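## Task

Using three other rods, each of a different colour, lay out a straight end-to-end train whose total length equals the turquoise rod. Colour gives length in cm: blue 1, magenta 2, grey 3, orange 4, lime 5, purple 6, red 7, green 8, pink 9, turquoise 10. The train's rods must lie flat with their ends touching or nearly so. Build no second train. Every rod not in the train must sit at least one rod-width away from it. The result must hold without the robot supporting it. Finally release everything and move the gripper away.

## Robot and tools

Robot: one UR3e-style six-joint arm with a two-finger parallel gripper (pads up to 50 mm apart). There is only one arm, so every command is a single row per step, not one list per arm.

Frame: all poses use the scene frame. Origin is on the table surface under the arm base, +z up, +y to the left when facing along +x. Positions are in metres; orientations are quaternions written w, x, y, z. The base may be slightly tilted and reported hand positions get less accurate at long reach. The gripper's fingers point along its own +z axis and close along its own x axis. end_effector_position is the point between the pads; fingertips extend 17.5 mm past it. A flat block juts about 9 cm toward the gripper's -y side and rotates with it, so watch its clearance.

ROW (10 numbers, absolute target, scene frame): x, y, z (m), qw, qx, qy, qz, then position, force_limit, speed, each in [-1, 1]. position: +1 fully open (50 mm), about -0.65 pads meet, -1 means close until blocked (use it to grip). force_limit: -1 about 20 N, 0 about 102 N, +1 about 185 N per pad. speed: finger gap rate, -1 is 20 mm/s, 0 is 85, +1 is 150. Always resend the intended quaternion; the reported one may drift.

Tools:
- execute_actions {actions, pictures}: actions holds at most one item. Empty list returns the current state (with pictures). An action {rows: up to 15 rows, steps: up to 15, default 15} applies one row per 1/30 s step, repeating the last row; it needs at least 12 steps, and the last 12 are run after the result is returned, while you reply. A wait {steps: up to 300} counts from the previous result. A target more than 0.6 m from the last reported position along any gripper axis is refused. Each step the commanded pose is clipped to within 100 mm and 16 degrees of the measured pose, so far targets take several actions; position wins over orientation if both cannot be met.
- move {target: one row, speed: 0.002 to 0.5 m/s (default 0.25), stop_force: optional 5 to 24 N}: straight-line path toward the absolute row pose, lasting 0.5 to 10 s. Finger values are sent at the start. It does not avoid obstacles and can overshoot speed near full extension. With stop_force and a very slow speed, the target may lie beyond the contact; the path stops when the wrist sensor sees that much extra push along the path direction, then backs up 2 steps and holds. Do not use stop_force when rotating or when leaving a surface. Result adds a move: line: done, off_target, moving, held, fault or contact, plus limits (paced = pose clipped, held = steps blocked by the clearance check) and distance to target.
- wait {seconds: 0 to 10}: lets time pass without new commands.
- zoom_image {camera: cam_high or cam_wrist, region: [x0, y0, x1, y1] pixels, up to 504 x 504}: closer view of the latest image. cam_high is 672x504 fixed; cam_wrist is a 616x616 fisheye on the hand.
- read_manual {section: licences}: licence text only.


Reading results: the state gives end_effector_position, end_effector_quat_wxyz and velocities. HELD marks steps where the clearance check altered the row; pose unreachable means the same. Hand target shows where the controller is heading. object_status: 0 moving, 1 blocked while opening, 2 blocked while closing (a real grip), 3 reached commanded opening or pads met (usually nothing held). A new position value resets it to 0; a change of at least 0.01 is needed for new force or speed settings to apply. Opening width is about (250 - position_measured) x 0.202 mm. Wrist force/torque are in gripper axes, saturate near 30 N, with a few N of offset and noise; no reading at start is normal.

Cautions: the arm is stiff, so approach surfaces slowly and do not aim far into them. A joint torque at its load limit (shoulder 50.7, elbow 26.3, wrists 8.46 N m) or any 150 N external force causes a 10 s fault stop. Holding loads heats motors: a MOTOR HOT line appears at 70 °C and brakes engage at 85 °C. Objects may be nudged or tugged occasionally. Never push or drop rods off the table, avoid slamming or dropping held rods, place rods flat, then open the fingers and lift clear before finishing.

Each tool is called after "Emit:" as a command line: name --argument value for each argument, lists and objects as JSON in quotes; but a table of rows of numbers goes row by row, as --pt "numbers of a row", without its own name.

## Session

Emit:
execute_actions --actions '[]'

Scene clock: 0.00 s of 5100.00 s.
end_effector_position=(+0.0083, -0.2706, +0.1391) position_measured=3 object_status=3 end_effector_quat_wxyz=(+0.029, +0.974, +0.220, -0.039) end_effector_velocity=(-0.000, +0.000, +0.000) end_effector_angular_velocity=(+0.001, +0.001, +0.000)
Joint positions: [-2.298 -1.579  1.967 -1.663 -1.255 -1.308]
Joint velocities: [ 0.    -0.001  0.     0.    -0.001 -0.   ]
Motor temperatures (°C, as the motors report them): [34 36 38 39 43 38]
Wrist force (N, on the end effector, along its own x y z axes, offset not removed): no reading
Wrist torque (N m, same axes, about the end effector's origin, offset not removed): no reading
Hand target: +0.008, -0.271, +0.139; +0.029, +0.974, +0.220, -0.039

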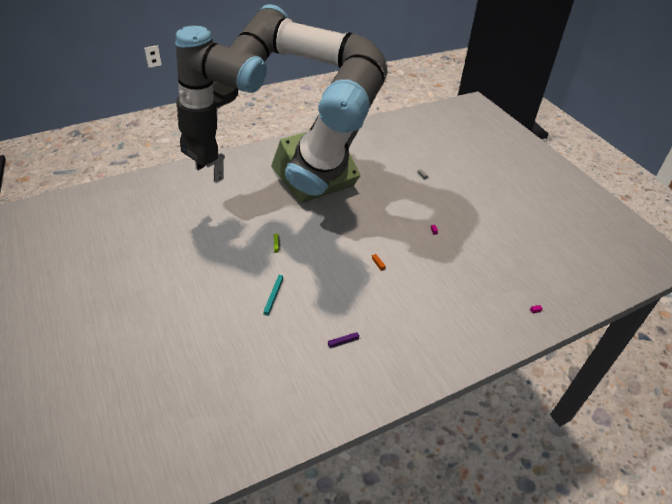

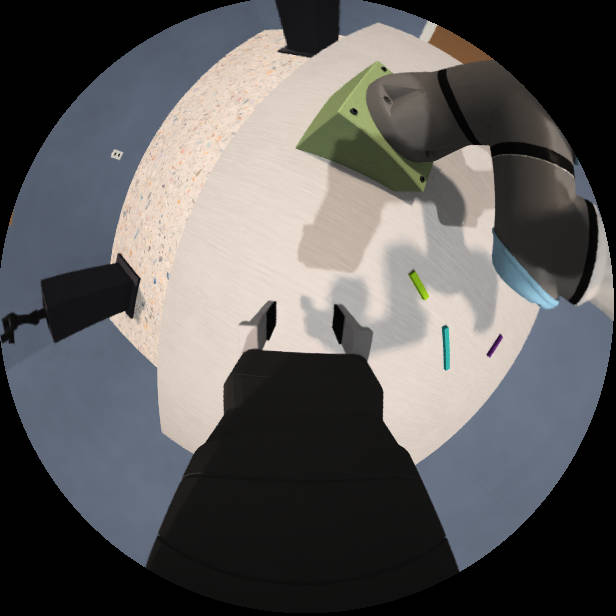

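Emit:
zoom_image --camera "cam_high" --region '[250,150,470,315]'

Region (250, 150, 470, 315) of cam_high's 672x504 image, scaled by 2.291, with more detail than that image has; it fills the top 378 rows of this view, and the rest is white.

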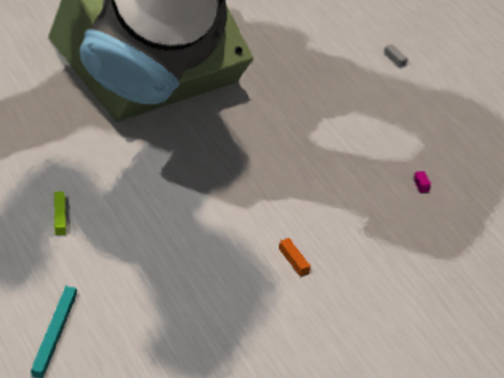

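Emit:
move --target '[0.169,-0.175,0.09,0,0.829,0.559,0,0.3,-0.8,0]'

Emit:
move --target '[0.2,0.05,0.12,0,0.75,0.66,0,0.3,-0.8,0]'

Emit:
move --target '[0.095,0.26,0.07,0,0.669,0.743,0,0.3,-0.8,0]'

Scene clock: 3.80 s of 5100.00 s.
end_effector_position=(+0.1686, -0.1749, +0.0901) position_measured=107 object_status=3 end_effector_quat_wxyz=(-0.000, +0.829, +0.559, -0.000) end_effector_velocity=(+0.002, +0.001, -0.000) end_effector_angular_velocity=(-0.000, -0.001, +0.004)
Joint positions: [-1.967 -2.214  2.214 -1.292 -1.161 -1.745]
Joint velocities: [ 0.006 -0.003 -0.002  0.003  0.003  0.002]
Motor temperatures (°C, as the motors report them): [34 36 38 39 43 38]
Wrist force (N, on the end effector, along its own x y z axes, offset not removed): [-1.2 2.1 0.7]
Wrist torque (N m, same axes, about the end effector's origin, offset not removed): [0.37 0.21 0.03]
Hand target: +0.169, -0.175, +0.090; -0.000, +0.829, +0.559, -0.000
Off the commanded pose: 0.000 m, 0 deg.
Kept back: nothing.
move: done
camera_calibration (this result's frames):
cam_wrist: T_world_to_cam=[[0.328128, 0.944481, 0.0169759, 0.103691], [0.917925, -0.323042, 0.230341, -0.214872], [0.223036, -0.0599987, -0.972962, 0.185241], [0, 0, 0, 1]] pos_world=[0.121897, -0.156233, 0.227966]

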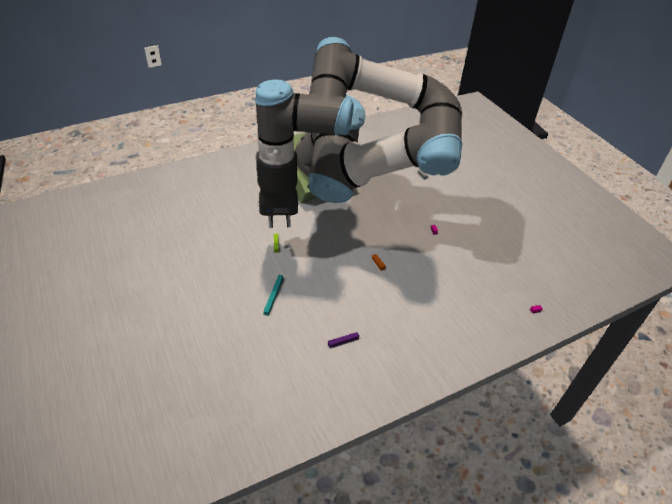

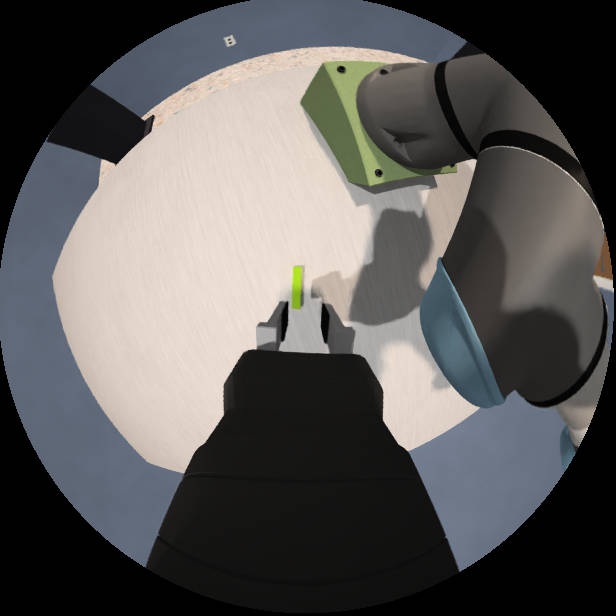

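Scene clock: 5.03 s of 5100.00 s.
end_effector_position=(+0.1695, -0.1686, +0.0903) position_measured=107 object_status=3 end_effector_quat_wxyz=(-0.002, +0.827, +0.562, +0.001) end_effector_velocity=(-0.000, -0.000, +0.000) end_effector_angular_velocity=(-0.000, +0.001, +0.000)
Joint positions: [-1.98  -2.247  2.217 -1.253 -1.167 -1.767]
Joint velocities: [ 0.    -0.     0.    -0.001 -0.001 -0.   ]
Motor temperatures (°C, as the motors report them): [34 36 38 39 43 38]
Wrist force (N, on the end effector, along its own x y z axes, offset not removed): [-2.3 1.7 0.2]
Wrist torque (N m, same axes, about the end effector's origin, offset not removed): [0.26 0.39 0.15]
Hand target: +0.169, -0.169, +0.090; -0.002, +0.827, +0.562, +0.001
Off the commanded pose: 0.223 m, 14 deg; position clipped at the last step of the last action.
Kept back: nothing.
move: held; limits=paced,held; held on 32 of 37 steps, including the last
pose unreachable: on one or more control steps of this call an arm could not follow its commanded pose, so it was not sent that pose on those steps. On the call's last step it was still not sent that pose. It may still have moved: this result reports where it is.
cause: the commanded pose would bring two parts of the arm too close to each other (its gripper and another part of the arm, with joints 3 (elbow) to 6 (wrist 3) between them).
camera_calibration (this result's frames):
cam_wrist: T_world_to_cam=[[0.321974, 0.946526, 0.0205283, 0.0985333], [0.920186, -0.317968, 0.228372, -0.212998], [0.222688, -0.0546402, -0.973357, 0.186616], [0, 0, 0, 1]] pos_world=[0.122716, -0.150794, 0.228264]

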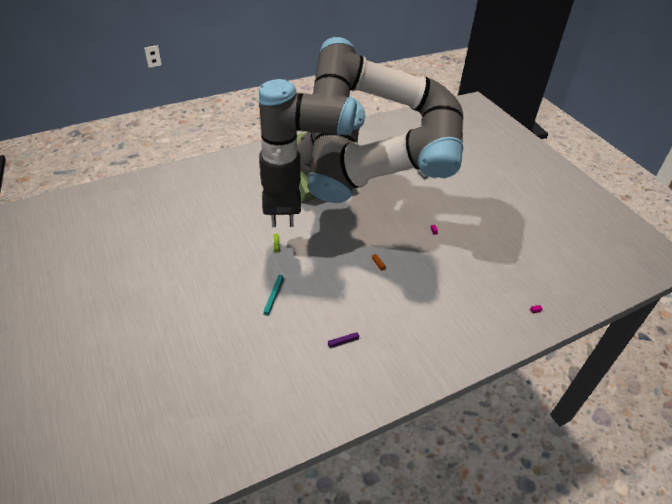

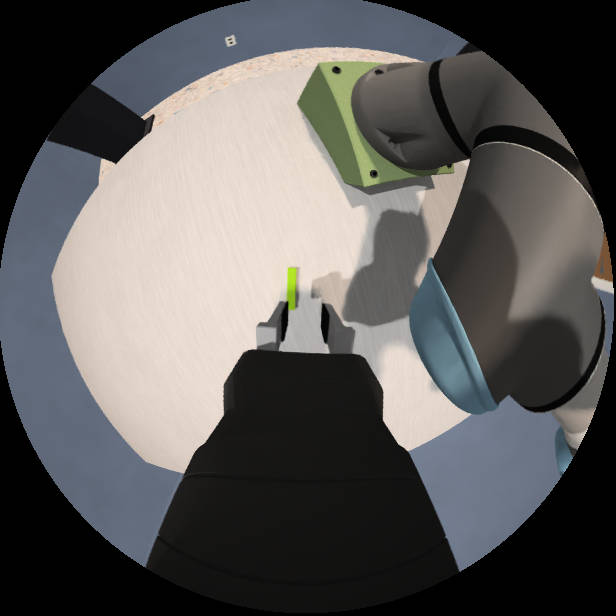

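Scene clock: 7.10 s of 5100.00 s.
end_effector_position=(+0.1695, -0.1685, +0.0903) position_measured=107 object_status=3 end_effector_quat_wxyz=(-0.002, +0.827, +0.562, +0.001) end_effector_velocity=(+0.000, +0.000, -0.000) end_effector_angular_velocity=(+0.001, -0.001, -0.001)
Joint positions: [-1.98  -2.248  2.217 -1.252 -1.167 -1.767]
Joint velocities: [ 0.    -0.     0.     0.002  0.     0.   ]
Motor temperatures (°C, as the motors report them): [34 36 38 39 43 38]
Wrist force (N, on the end effector, along its own x y z axes, offset not removed): [-1.6 0.4 -0.6]
Wrist torque (N m, same axes, about the end effector's origin, offset not removed): [0.06 0.29 0.04]
Hand target: +0.170, -0.168, +0.090; -0.002, +0.827, +0.562, +0.001
Off the commanded pose: 0.435 m, 28 deg; position and orientation clipped at the last step of the last action.
Kept back: nothing.
move: held; limits=paced,held; held on 58 of 62 steps, including the last
pose unreachable: on one or more control steps of this call an arm could not follow its commanded pose, so it was not sent that pose on those steps. On the call's last step it was still not sent that pose. It may still have moved: this result reports where it is.
cause: the commanded pose would bring two parts of the arm too close to each other (its gripper and another part of the arm, with joints 3 (elbow) to 6 (wrist 3) between them).
camera_calibration (this result's frames):
cam_wrist: T_world_to_cam=[[0.321964, 0.94653, 0.0204844, 0.098436], [0.920173, -0.317943, 0.228459, -0.213012], [0.222756, -0.0547064, -0.973338, 0.186608], [0, 0, 0, 1]] pos_world=[0.122747, -0.15069, 0.228281]

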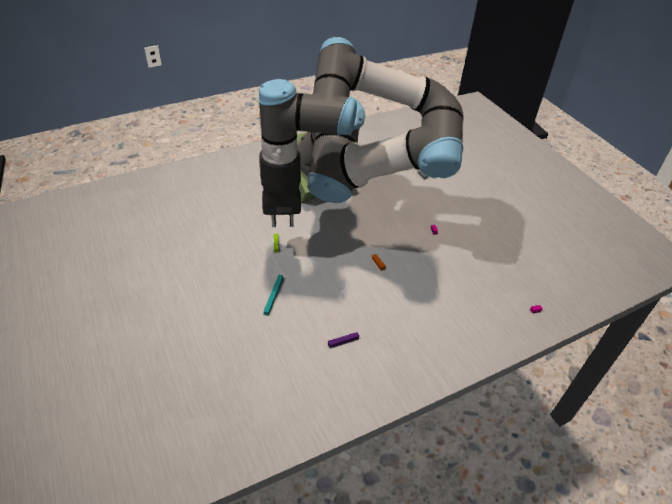

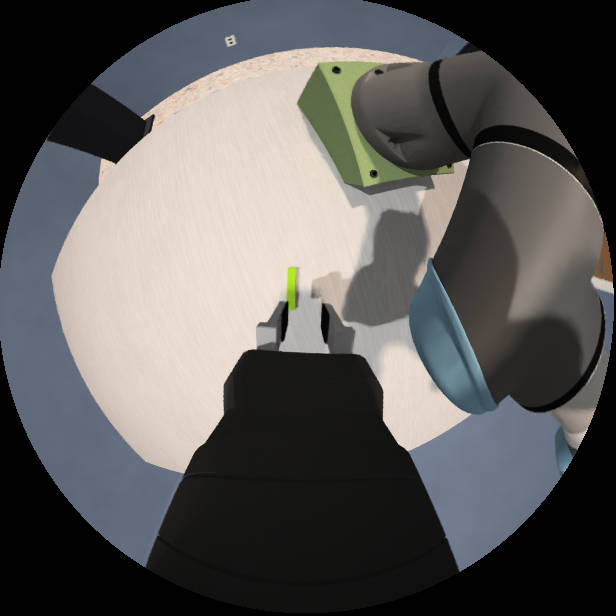

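Emit:
move --target '[0.161,-0.181,0.04,0,0.829,0.559,0,0.3,-0.8,0]' --speed 0.1

Emit:
move --target '[0.161,-0.181,0.01,0,0.829,0.559,0,0.3,-0.8,0]' --speed 0.005 --stop_force 6

Scene clock: 10.33 s of 5100.00 s.
end_effector_position=(+0.1610, -0.1808, +0.0401) position_measured=107 object_status=3 end_effector_quat_wxyz=(+0.000, +0.829, +0.559, +0.000) end_effector_velocity=(-0.000, -0.001, -0.002) end_effector_angular_velocity=(+0.004, +0.006, -0.001)
Joint positions: [-1.858 -2.114  2.426 -1.652 -1.133 -1.63 ]
Joint velocities: [ 0.015  0.021 -0.    -0.026 -0.003  0.017]
Motor temperatures (°C, as the motors report them): [34 36 38 39 43 38]
Wrist force (N, on the end effector, along its own x y z axes, offset not removed): [-1.6 2.6 1.0]
Wrist torque (N m, same axes, about the end effector's origin, offset not removed): [0.32 0.27 0.03]
Hand target: +0.161, -0.181, +0.040; -0.000, +0.829, +0.559, -0.000
Off the commanded pose: 0.000 m, 0 deg.
Kept back: nothing.
move: done
camera_calibration (this result's frames):
cam_wrist: T_world_to_cam=[[0.327531, 0.944692, 0.0167485, 0.112796], [0.917951, -0.322359, 0.231194, -0.198206], [0.223806, -0.0603488, -0.972764, 0.137737], [0, 0, 0, 1]] pos_world=[0.114173, -0.162139, 0.177921]

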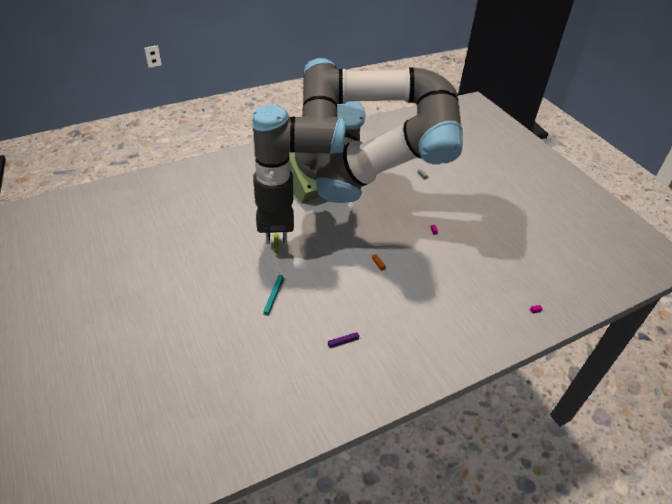

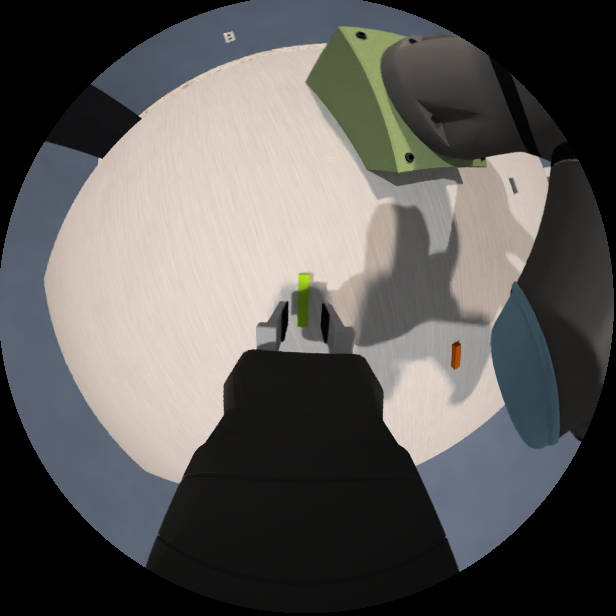

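Scene clock: 15.23 s of 5100.00 s.
end_effector_position=(+0.1610, -0.1808, +0.0174) position_measured=107 object_status=3 end_effector_quat_wxyz=(+0.000, +0.829, +0.559, +0.000) end_effector_velocity=(+0.000, -0.000, +0.001) end_effector_angular_velocity=(+0.000, -0.003, +0.000)
Joint positions: [-1.797 -2.038  2.509 -1.838 -1.12  -1.564]
Joint velocities: [-0.005 -0.004 -0.005  0.013  0.002 -0.006]
Motor temperatures (°C, as the motors report them): [34 36 38 39 43 38]
Wrist force (N, on the end effector, along its own x y z axes, offset not removed): [5.2 1.6 -30.0]
Wrist torque (N m, same axes, about the end effector's origin, offset not removed): [0.16 0.67 0.02]
Hand target: +0.161, -0.181, +0.018; +0.000, +0.829, +0.559, +0.000
Off the commanded pose: 0.007 m, 0 deg.
Kept back: nothing.
move: contact
camera_calibration (this result's frames):
cam_wrist: T_world_to_cam=[[0.327705, 0.944625, 0.0171125, 0.113153], [0.917951, -0.322633, 0.230811, -0.192973], [0.223551, -0.0599296, -0.972848, 0.115775], [0, 0, 0, 1]] pos_world=[0.114177, -0.162209, 0.155236]

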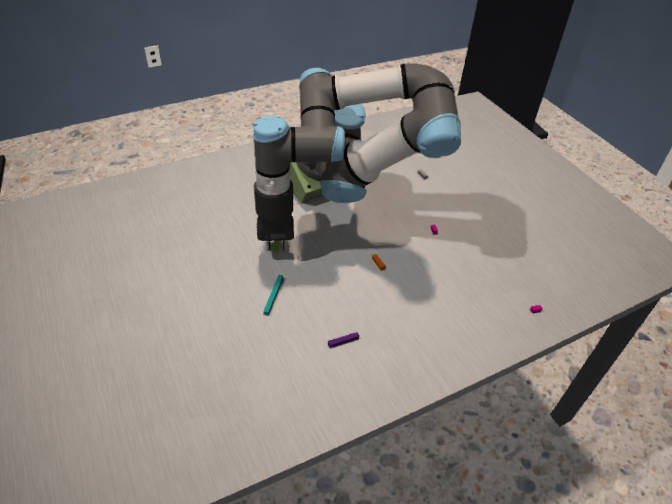

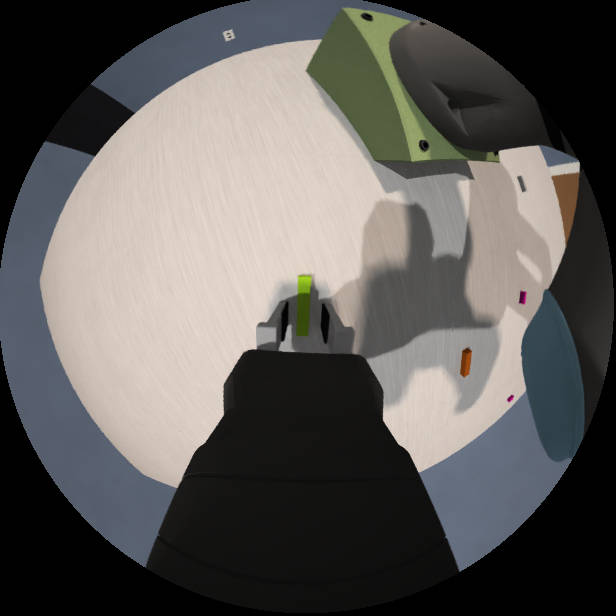

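Emit:
move --target '[0.161,-0.181,0.02,0,0.829,0.559,0,0.3,-0.8,0]' --speed 0.02

Emit:
move --target '[0.161,-0.181,0.02,0,0.829,0.559,0,-1,-0.8,0]'

Emit:
move --target '[0.161,-0.181,0.045,0,0.829,0.559,0,-1,-0.8,0]' --speed 0.1

Emit:
move --target '[0.33,-0.12,0.06,0,0.829,0.559,0,-1,-0.8,0]'

Emit:
move --target '[0.322,0.154,0.045,0,0.814,0.581,0,-1,-0.8,0]'

Scene clock: 16.53 s of 5100.00 s.
end_effector_position=(+0.1610, -0.1810, +0.0199) position_measured=107 object_status=3 end_effector_quat_wxyz=(-0.000, +0.829, +0.559, -0.000) end_effector_velocity=(+0.000, +0.000, +0.001) end_effector_angular_velocity=(+0.001, -0.001, -0.001)
Joint positions: [-1.803 -2.047  2.5   -1.818 -1.121 -1.571]
Joint velocities: [-0.003 -0.004 -0.002  0.008  0.    -0.003]
Motor temperatures (°C, as the motors report them): [34 36 38 39 43 38]
Wrist force (N, on the end effector, along its own x y z axes, offset not removed): [-0.4 1.9 -0.5]
Wrist torque (N m, same axes, about the end effector's origin, offset not removed): [0.30 0.00 -0.02]
Hand target: +0.161, -0.181, +0.020; -0.000, +0.829, +0.559, +0.000
Off the commanded pose: 0.000 m, 0 deg.
Kept back: nothing.
move: done
camera_calibration (this result's frames):
cam_wrist: T_world_to_cam=[[0.327632, 0.944654, 0.0169351, 0.113296], [0.918025, -0.322531, 0.23066, -0.193603], [0.223356, -0.0600246, -0.972887, 0.118221], [0, 0, 0, 1]] pos_world=[0.114208, -0.162372, 0.157753]

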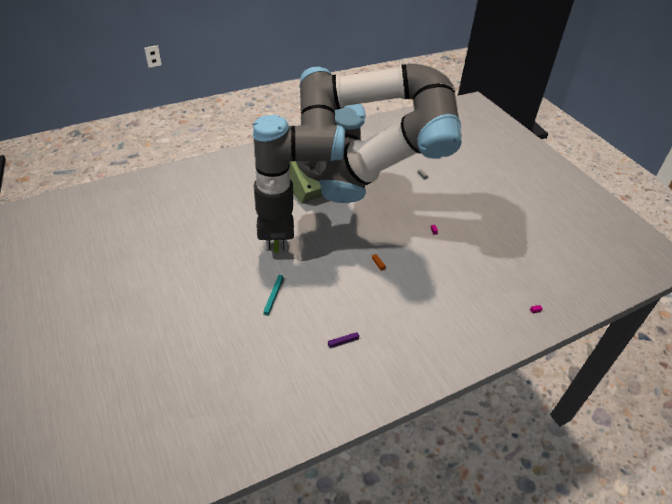

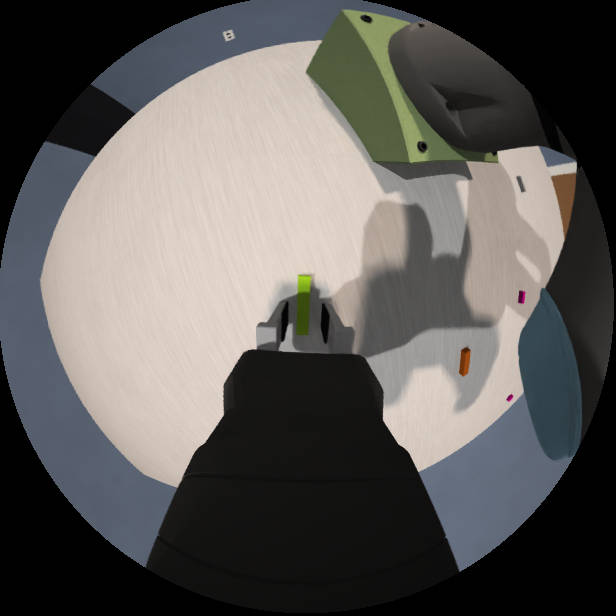

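Scene clock: 17.23 s of 5100.00 s.
end_effector_position=(+0.1610, -0.1810, +0.0200) position_measured=203 object_status=2 end_effector_quat_wxyz=(-0.000, +0.829, +0.559, +0.000) end_effector_velocity=(-0.000, -0.000, +0.000) end_effector_angular_velocity=(-0.002, +0.001, +0.001)
Joint positions: [-1.803 -2.047  2.5   -1.817 -1.121 -1.571]
Joint velocities: [-0.    -0.002  0.    -0.001 -0.    -0.   ]
Motor temperatures (°C, as the motors report them): [34 36 38 39 43 38]
Wrist force (N, on the end effector, along its own x y z axes, offset not removed): [-2.6 1.9 0.0]
Wrist torque (N m, same axes, about the end effector's origin, offset not removed): [0.24 0.35 0.09]
Hand target: +0.161, -0.181, +0.020; +0.000, +0.829, +0.559, +0.000
Off the commanded pose: 0.000 m, 0 deg.
Kept back: nothing.
move: done
camera_calibration (this result's frames):
cam_wrist: T_world_to_cam=[[0.327629, 0.944655, 0.0169413, 0.11329], [0.918023, -0.322529, 0.230671, -0.193614], [0.223369, -0.060022, -0.972884, 0.118287], [0, 0, 0, 1]] pos_world=[0.114203, -0.162367, 0.157822]

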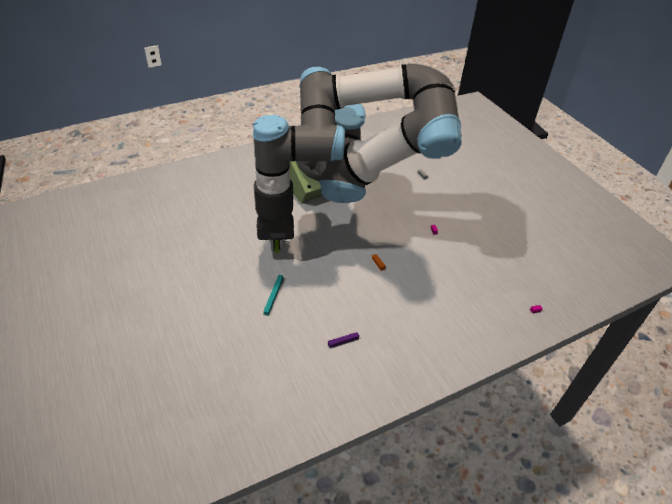

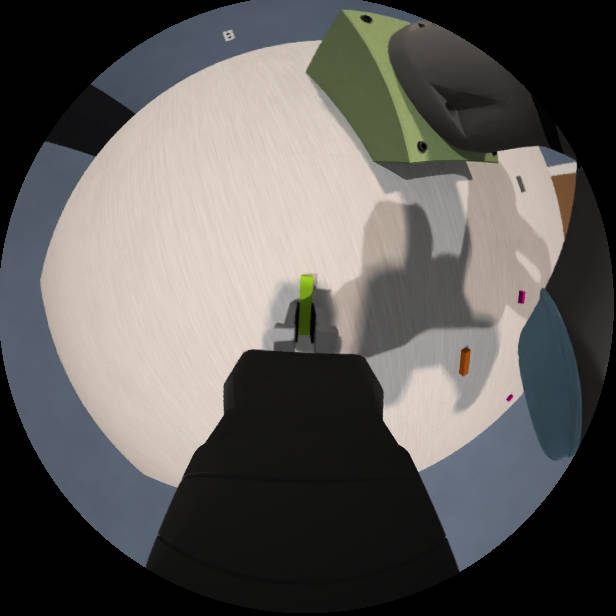

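Scene clock: 18.10 s of 5100.00 s.
end_effector_position=(+0.1610, -0.1811, +0.0448) position_measured=203 object_status=2 end_effector_quat_wxyz=(-0.000, +0.829, +0.559, -0.000) end_effector_velocity=(+0.000, +0.000, +0.002) end_effector_angular_velocity=(-0.002, -0.003, +0.000)
Joint positions: [-1.869 -2.122  2.406 -1.619 -1.136 -1.642]
Joint velocities: [-0.009 -0.008 -0.005  0.017  0.001 -0.01 ]
Motor temperatures (°C, as the motors report them): [34 36 38 39 43 38]
Wrist force (N, on the end effector, along its own x y z axes, offset not removed): [-0.1 2.2 0.8]
Wrist torque (N m, same axes, about the end effector's origin, offset not removed): [0.43 -0.08 0.02]
Hand target: +0.161, -0.181, +0.045; +0.000, +0.829, +0.559, +0.000
Off the commanded pose: 0.000 m, 0 deg.
Kept back: nothing.
move: done
camera_calibration (this result's frames):
cam_wrist: T_world_to_cam=[[0.327668, 0.94464, 0.0169716, 0.112918], [0.918058, -0.322588, 0.230449, -0.199377], [0.223166, -0.05993, -0.972936, 0.142506], [0, 0, 0, 1]] pos_world=[0.114238, -0.162443, 0.182679]

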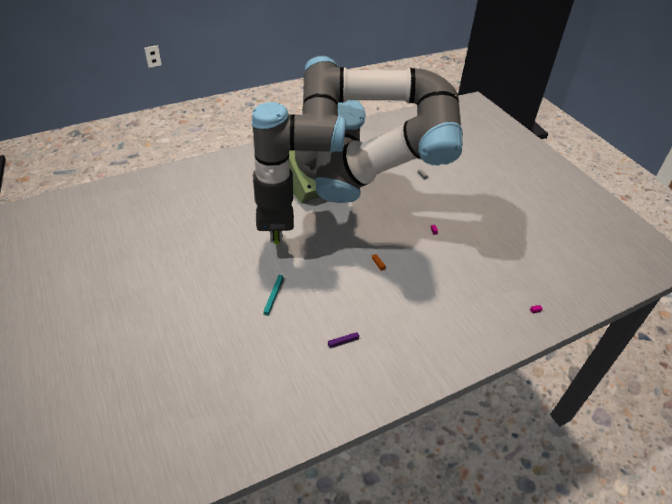

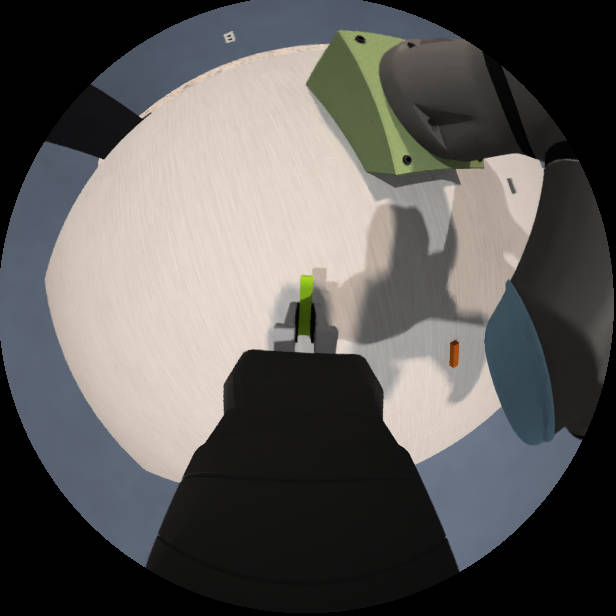

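Scene clock: 19.47 s of 5100.00 s.
end_effector_position=(+0.3296, -0.1200, +0.0600) position_measured=203 object_status=2 end_effector_quat_wxyz=(+0.000, +0.829, +0.559, -0.000) end_effector_velocity=(+0.000, +0.000, +0.000) end_effector_angular_velocity=(-0.000, +0.013, -0.002)
Joint positions: [-1.076 -1.959  2.042 -1.824 -1.107 -0.756]
Joint velocities: [ 0.015  0.013 -0.015  0.    -0.014  0.015]
Motor temperatures (°C, as the motors report them): [34 36 38 39 43 38]
Wrist force (N, on the end effector, along its own x y z axes, offset not removed): [-1.6 1.1 1.3]
Wrist torque (N m, same axes, about the end effector's origin, offset not removed): [0.24 0.32 0.07]
Hand target: +0.330, -0.120, +0.060; -0.000, +0.829, +0.559, -0.000
Off the commanded pose: 0.000 m, 0 deg.
Kept back: nothing.
move: done
camera_calibration (this result's frames):
cam_wrist: T_world_to_cam=[[0.327493, 0.944705, 0.0167351, -0.000211119], [0.918038, -0.322339, 0.230875, -0.337982], [0.223503, -0.0602466, -0.972839, 0.12312], [0, 0, 0, 1]] pos_world=[0.282832, -0.101328, 0.197811]

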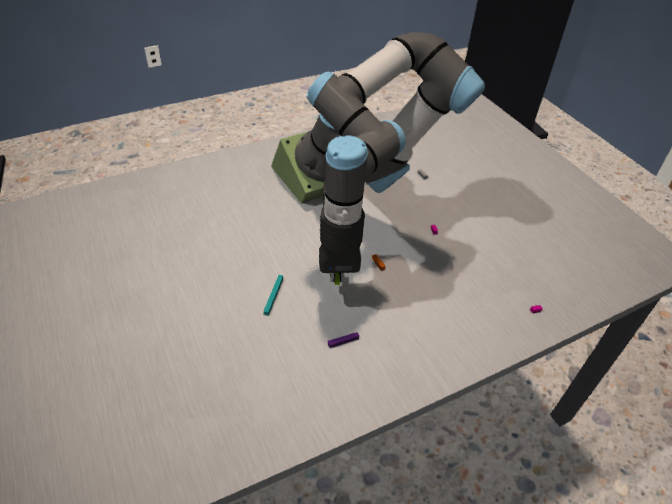

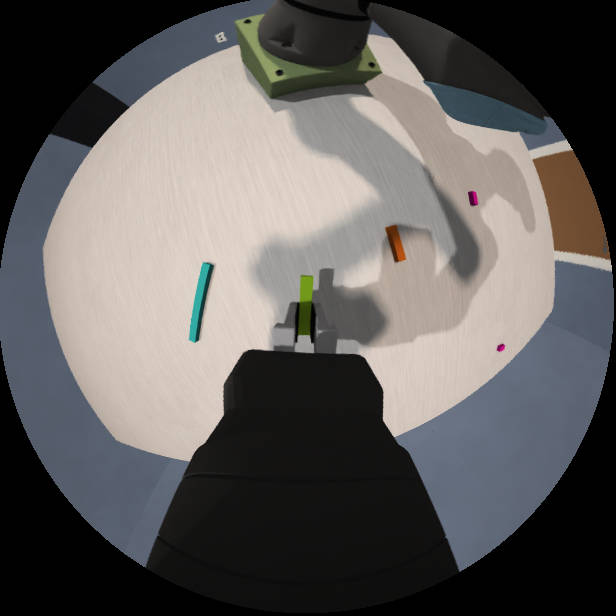

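Scene clock: 21.30 s of 5100.00 s.
end_effector_position=(+0.3216, +0.1537, +0.0452) position_measured=203 object_status=2 end_effector_quat_wxyz=(+0.000, +0.814, +0.581, -0.000) end_effector_velocity=(-0.000, +0.001, -0.000) end_effector_angular_velocity=(-0.008, +0.007, -0.001)
Joint positions: [ 0.13  -1.907  2.173 -2.329 -1.553  0.361]
Joint velocities: [ 0.013  0.014 -0.012  0.006 -0.014  0.012]
Motor temperatures (°C, as the motors report them): [34 36 38 39 43 38]
Wrist force (N, on the end effector, along its own x y z axes, offset not removed): [-1.8 0.9 -1.1]
Wrist torque (N m, same axes, about the end effector's origin, offset not removed): [0.03 0.37 0.11]
Hand target: +0.322, +0.154, +0.045; +0.000, +0.814, +0.581, -0.001
Off the commanded pose: 0.000 m, 0 deg.
Kept back: nothing.
move: done
camera_calibration (this result's frames):
cam_wrist: T_world_to_cam=[[0.276315, 0.960923, 0.0166624, -0.241955], [0.934051, -0.27259, 0.230745, -0.251733], [0.22627, -0.048195, -0.972871, 0.124238], [0, 0, 0, 1]] pos_world=[0.273876, 0.169868, 0.182986]

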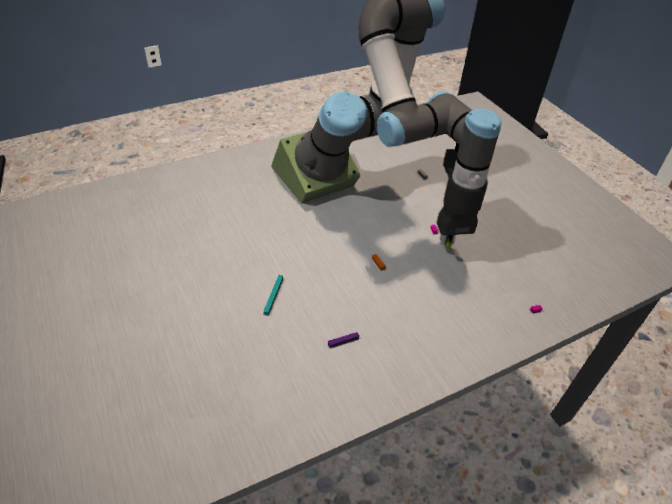

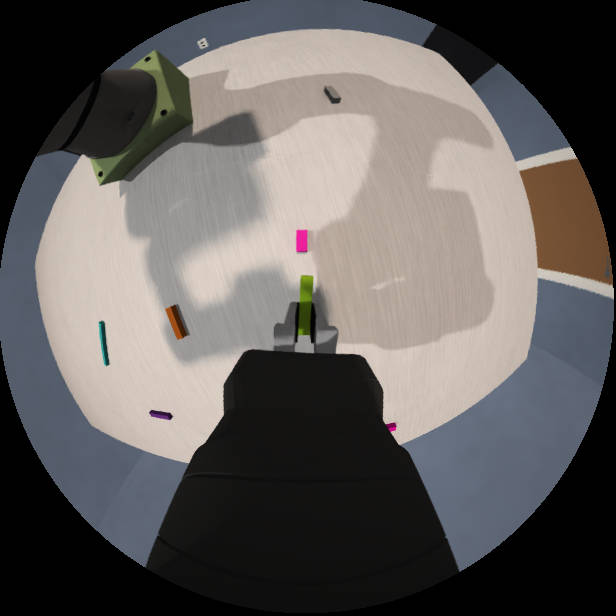

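Emit:
move --target '[0.310,0.151,0.024,0,0.834,0.552,0,-1,-0.8,0]' --speed 0.05

Emit:
zoom_image --camera "cam_wrist" --region '[250,210,360,350]'

Scene clock: 23.07 s of 5100.00 s.
end_effector_position=(+0.3100, +0.1510, +0.0242) position_measured=203 object_status=2 end_effector_quat_wxyz=(-0.000, +0.834, +0.552, -0.000) end_effector_velocity=(-0.001, -0.000, -0.002) end_effector_angular_velocity=(-0.000, +0.001, -0.006)
Joint positions: [ 0.112 -1.882  2.279 -2.459 -1.544  0.415]
Joint velocities: [-0.002  0.005  0.009 -0.014  0.001  0.004]
Motor temperatures (°C, as the motors report them): [34 36 38 39 43 38]
Wrist force (N, on the end effector, along its own x y z axes, offset not removed): [-1.1 2.5 -2.1]
Wrist torque (N m, same axes, about the end effector's origin, offset not removed): [0.33 0.20 0.19]
Hand target: +0.310, +0.151, +0.024; -0.000, +0.834, +0.552, -0.000
Off the commanded pose: 0.000 m, 0 deg.
Kept back: nothing.
move: done
camera_calibration (this result's frames):
cam_wrist: T_world_to_cam=[[0.343405, 0.939035, 0.0169125, -0.253295], [0.912523, -0.337862, 0.230547, -0.220294], [0.222206, -0.0637381, -0.972914, 0.109912], [0, 0, 0, 1]] pos_world=[0.263583, 0.170429, 0.162007]

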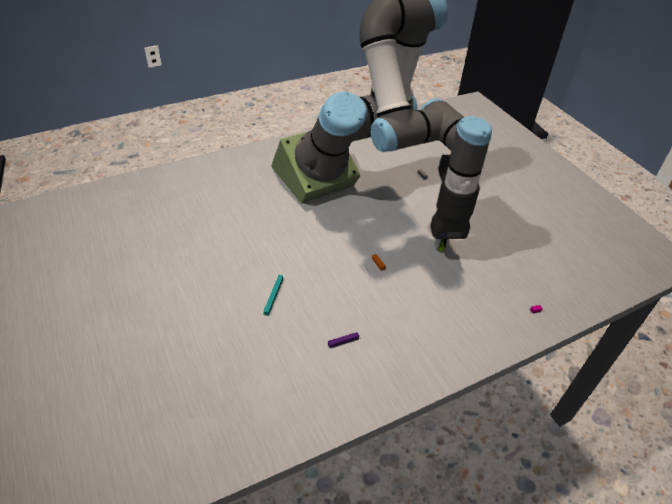

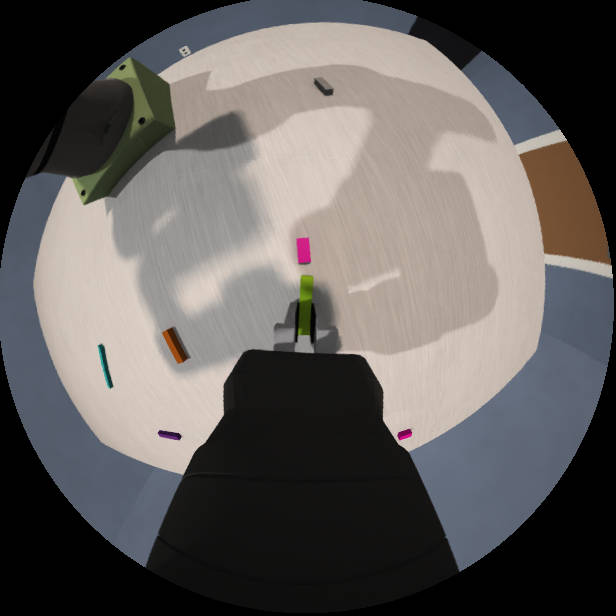

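Region (250, 210, 360, 350) of cam_wrist's 616x616 image, scaled by 3.600, with more detail than that image has; it fills the left 396 columns of this view, and the rest is white.

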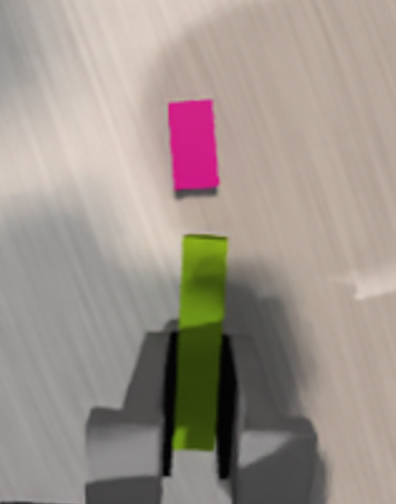

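Emit:
move --target '[0.3033,0.1565,0.021,0,0.799,0.602,0,-1,-0.8,0]' --speed 0.03

Emit:
zoom_image --camera "cam_wrist" --region '[250,210,360,350]'

Scene clock: 25.73 s of 5100.00 s.
end_effector_position=(+0.3033, +0.1564, +0.0210) position_measured=203 object_status=2 end_effector_quat_wxyz=(+0.000, +0.799, +0.601, -0.000) end_effector_velocity=(-0.001, -0.000, -0.000) end_effector_angular_velocity=(-0.002, +0.001, +0.010)
Joint positions: [ 0.155 -1.859  2.292 -2.495 -1.564  0.332]
Joint velocities: [ 0.004  0.003  0.001 -0.002 -0.004 -0.007]
Motor temperatures (°C, as the motors report them): [34 36 38 39 43 38]
Wrist force (N, on the end effector, along its own x y z axes, offset not removed): [-2.1 1.8 0.9]
Wrist torque (N m, same axes, about the end effector's origin, offset not removed): [0.31 0.31 0.06]
Hand target: +0.303, +0.156, +0.021; +0.000, +0.799, +0.602, -0.000
Off the commanded pose: 0.000 m, 0 deg.
Kept back: nothing.
move: done
camera_calibration (this result's frames):
cam_wrist: T_world_to_cam=[[0.227777, 0.973567, 0.0168958, -0.226363], [0.946549, -0.22546, 0.23068, -0.239526], [0.228392, -0.0365509, -0.972883, 0.102557], [0, 0, 0, 1]] pos_world=[0.25486, 0.170125, 0.158855]

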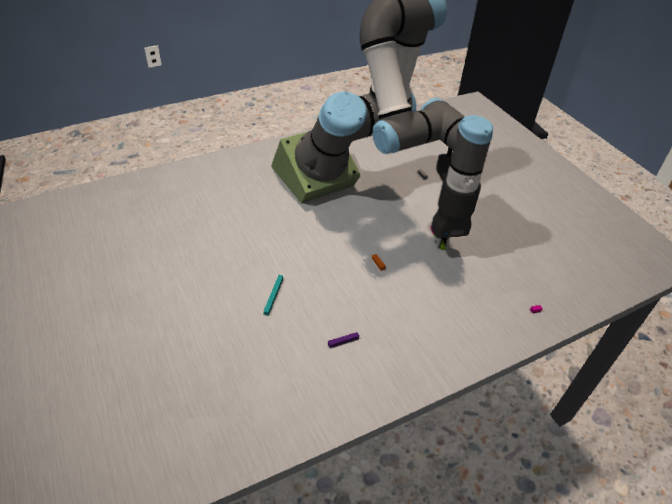

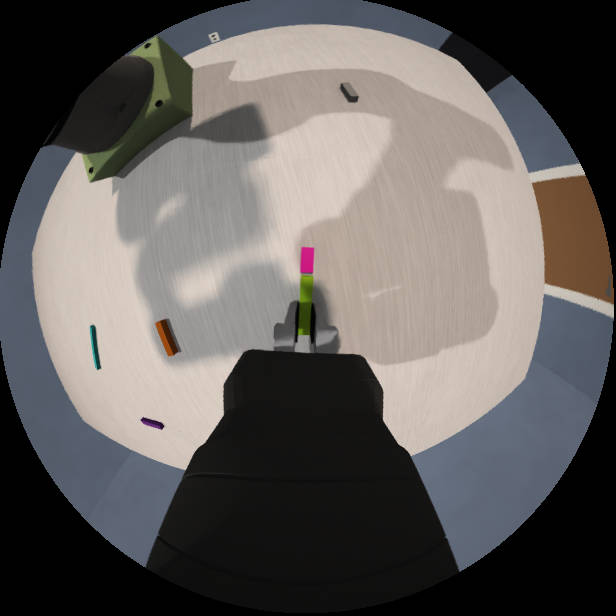

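Region (250, 210, 360, 350) of cam_wrist's 616x616 image, scaled by 3.600, with more detail than that image has; it fills the left 396 columns of this view, and the rest is white.

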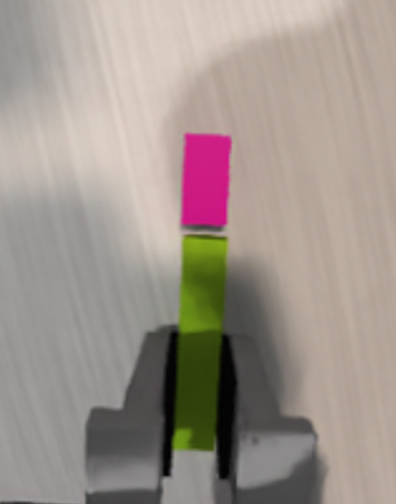

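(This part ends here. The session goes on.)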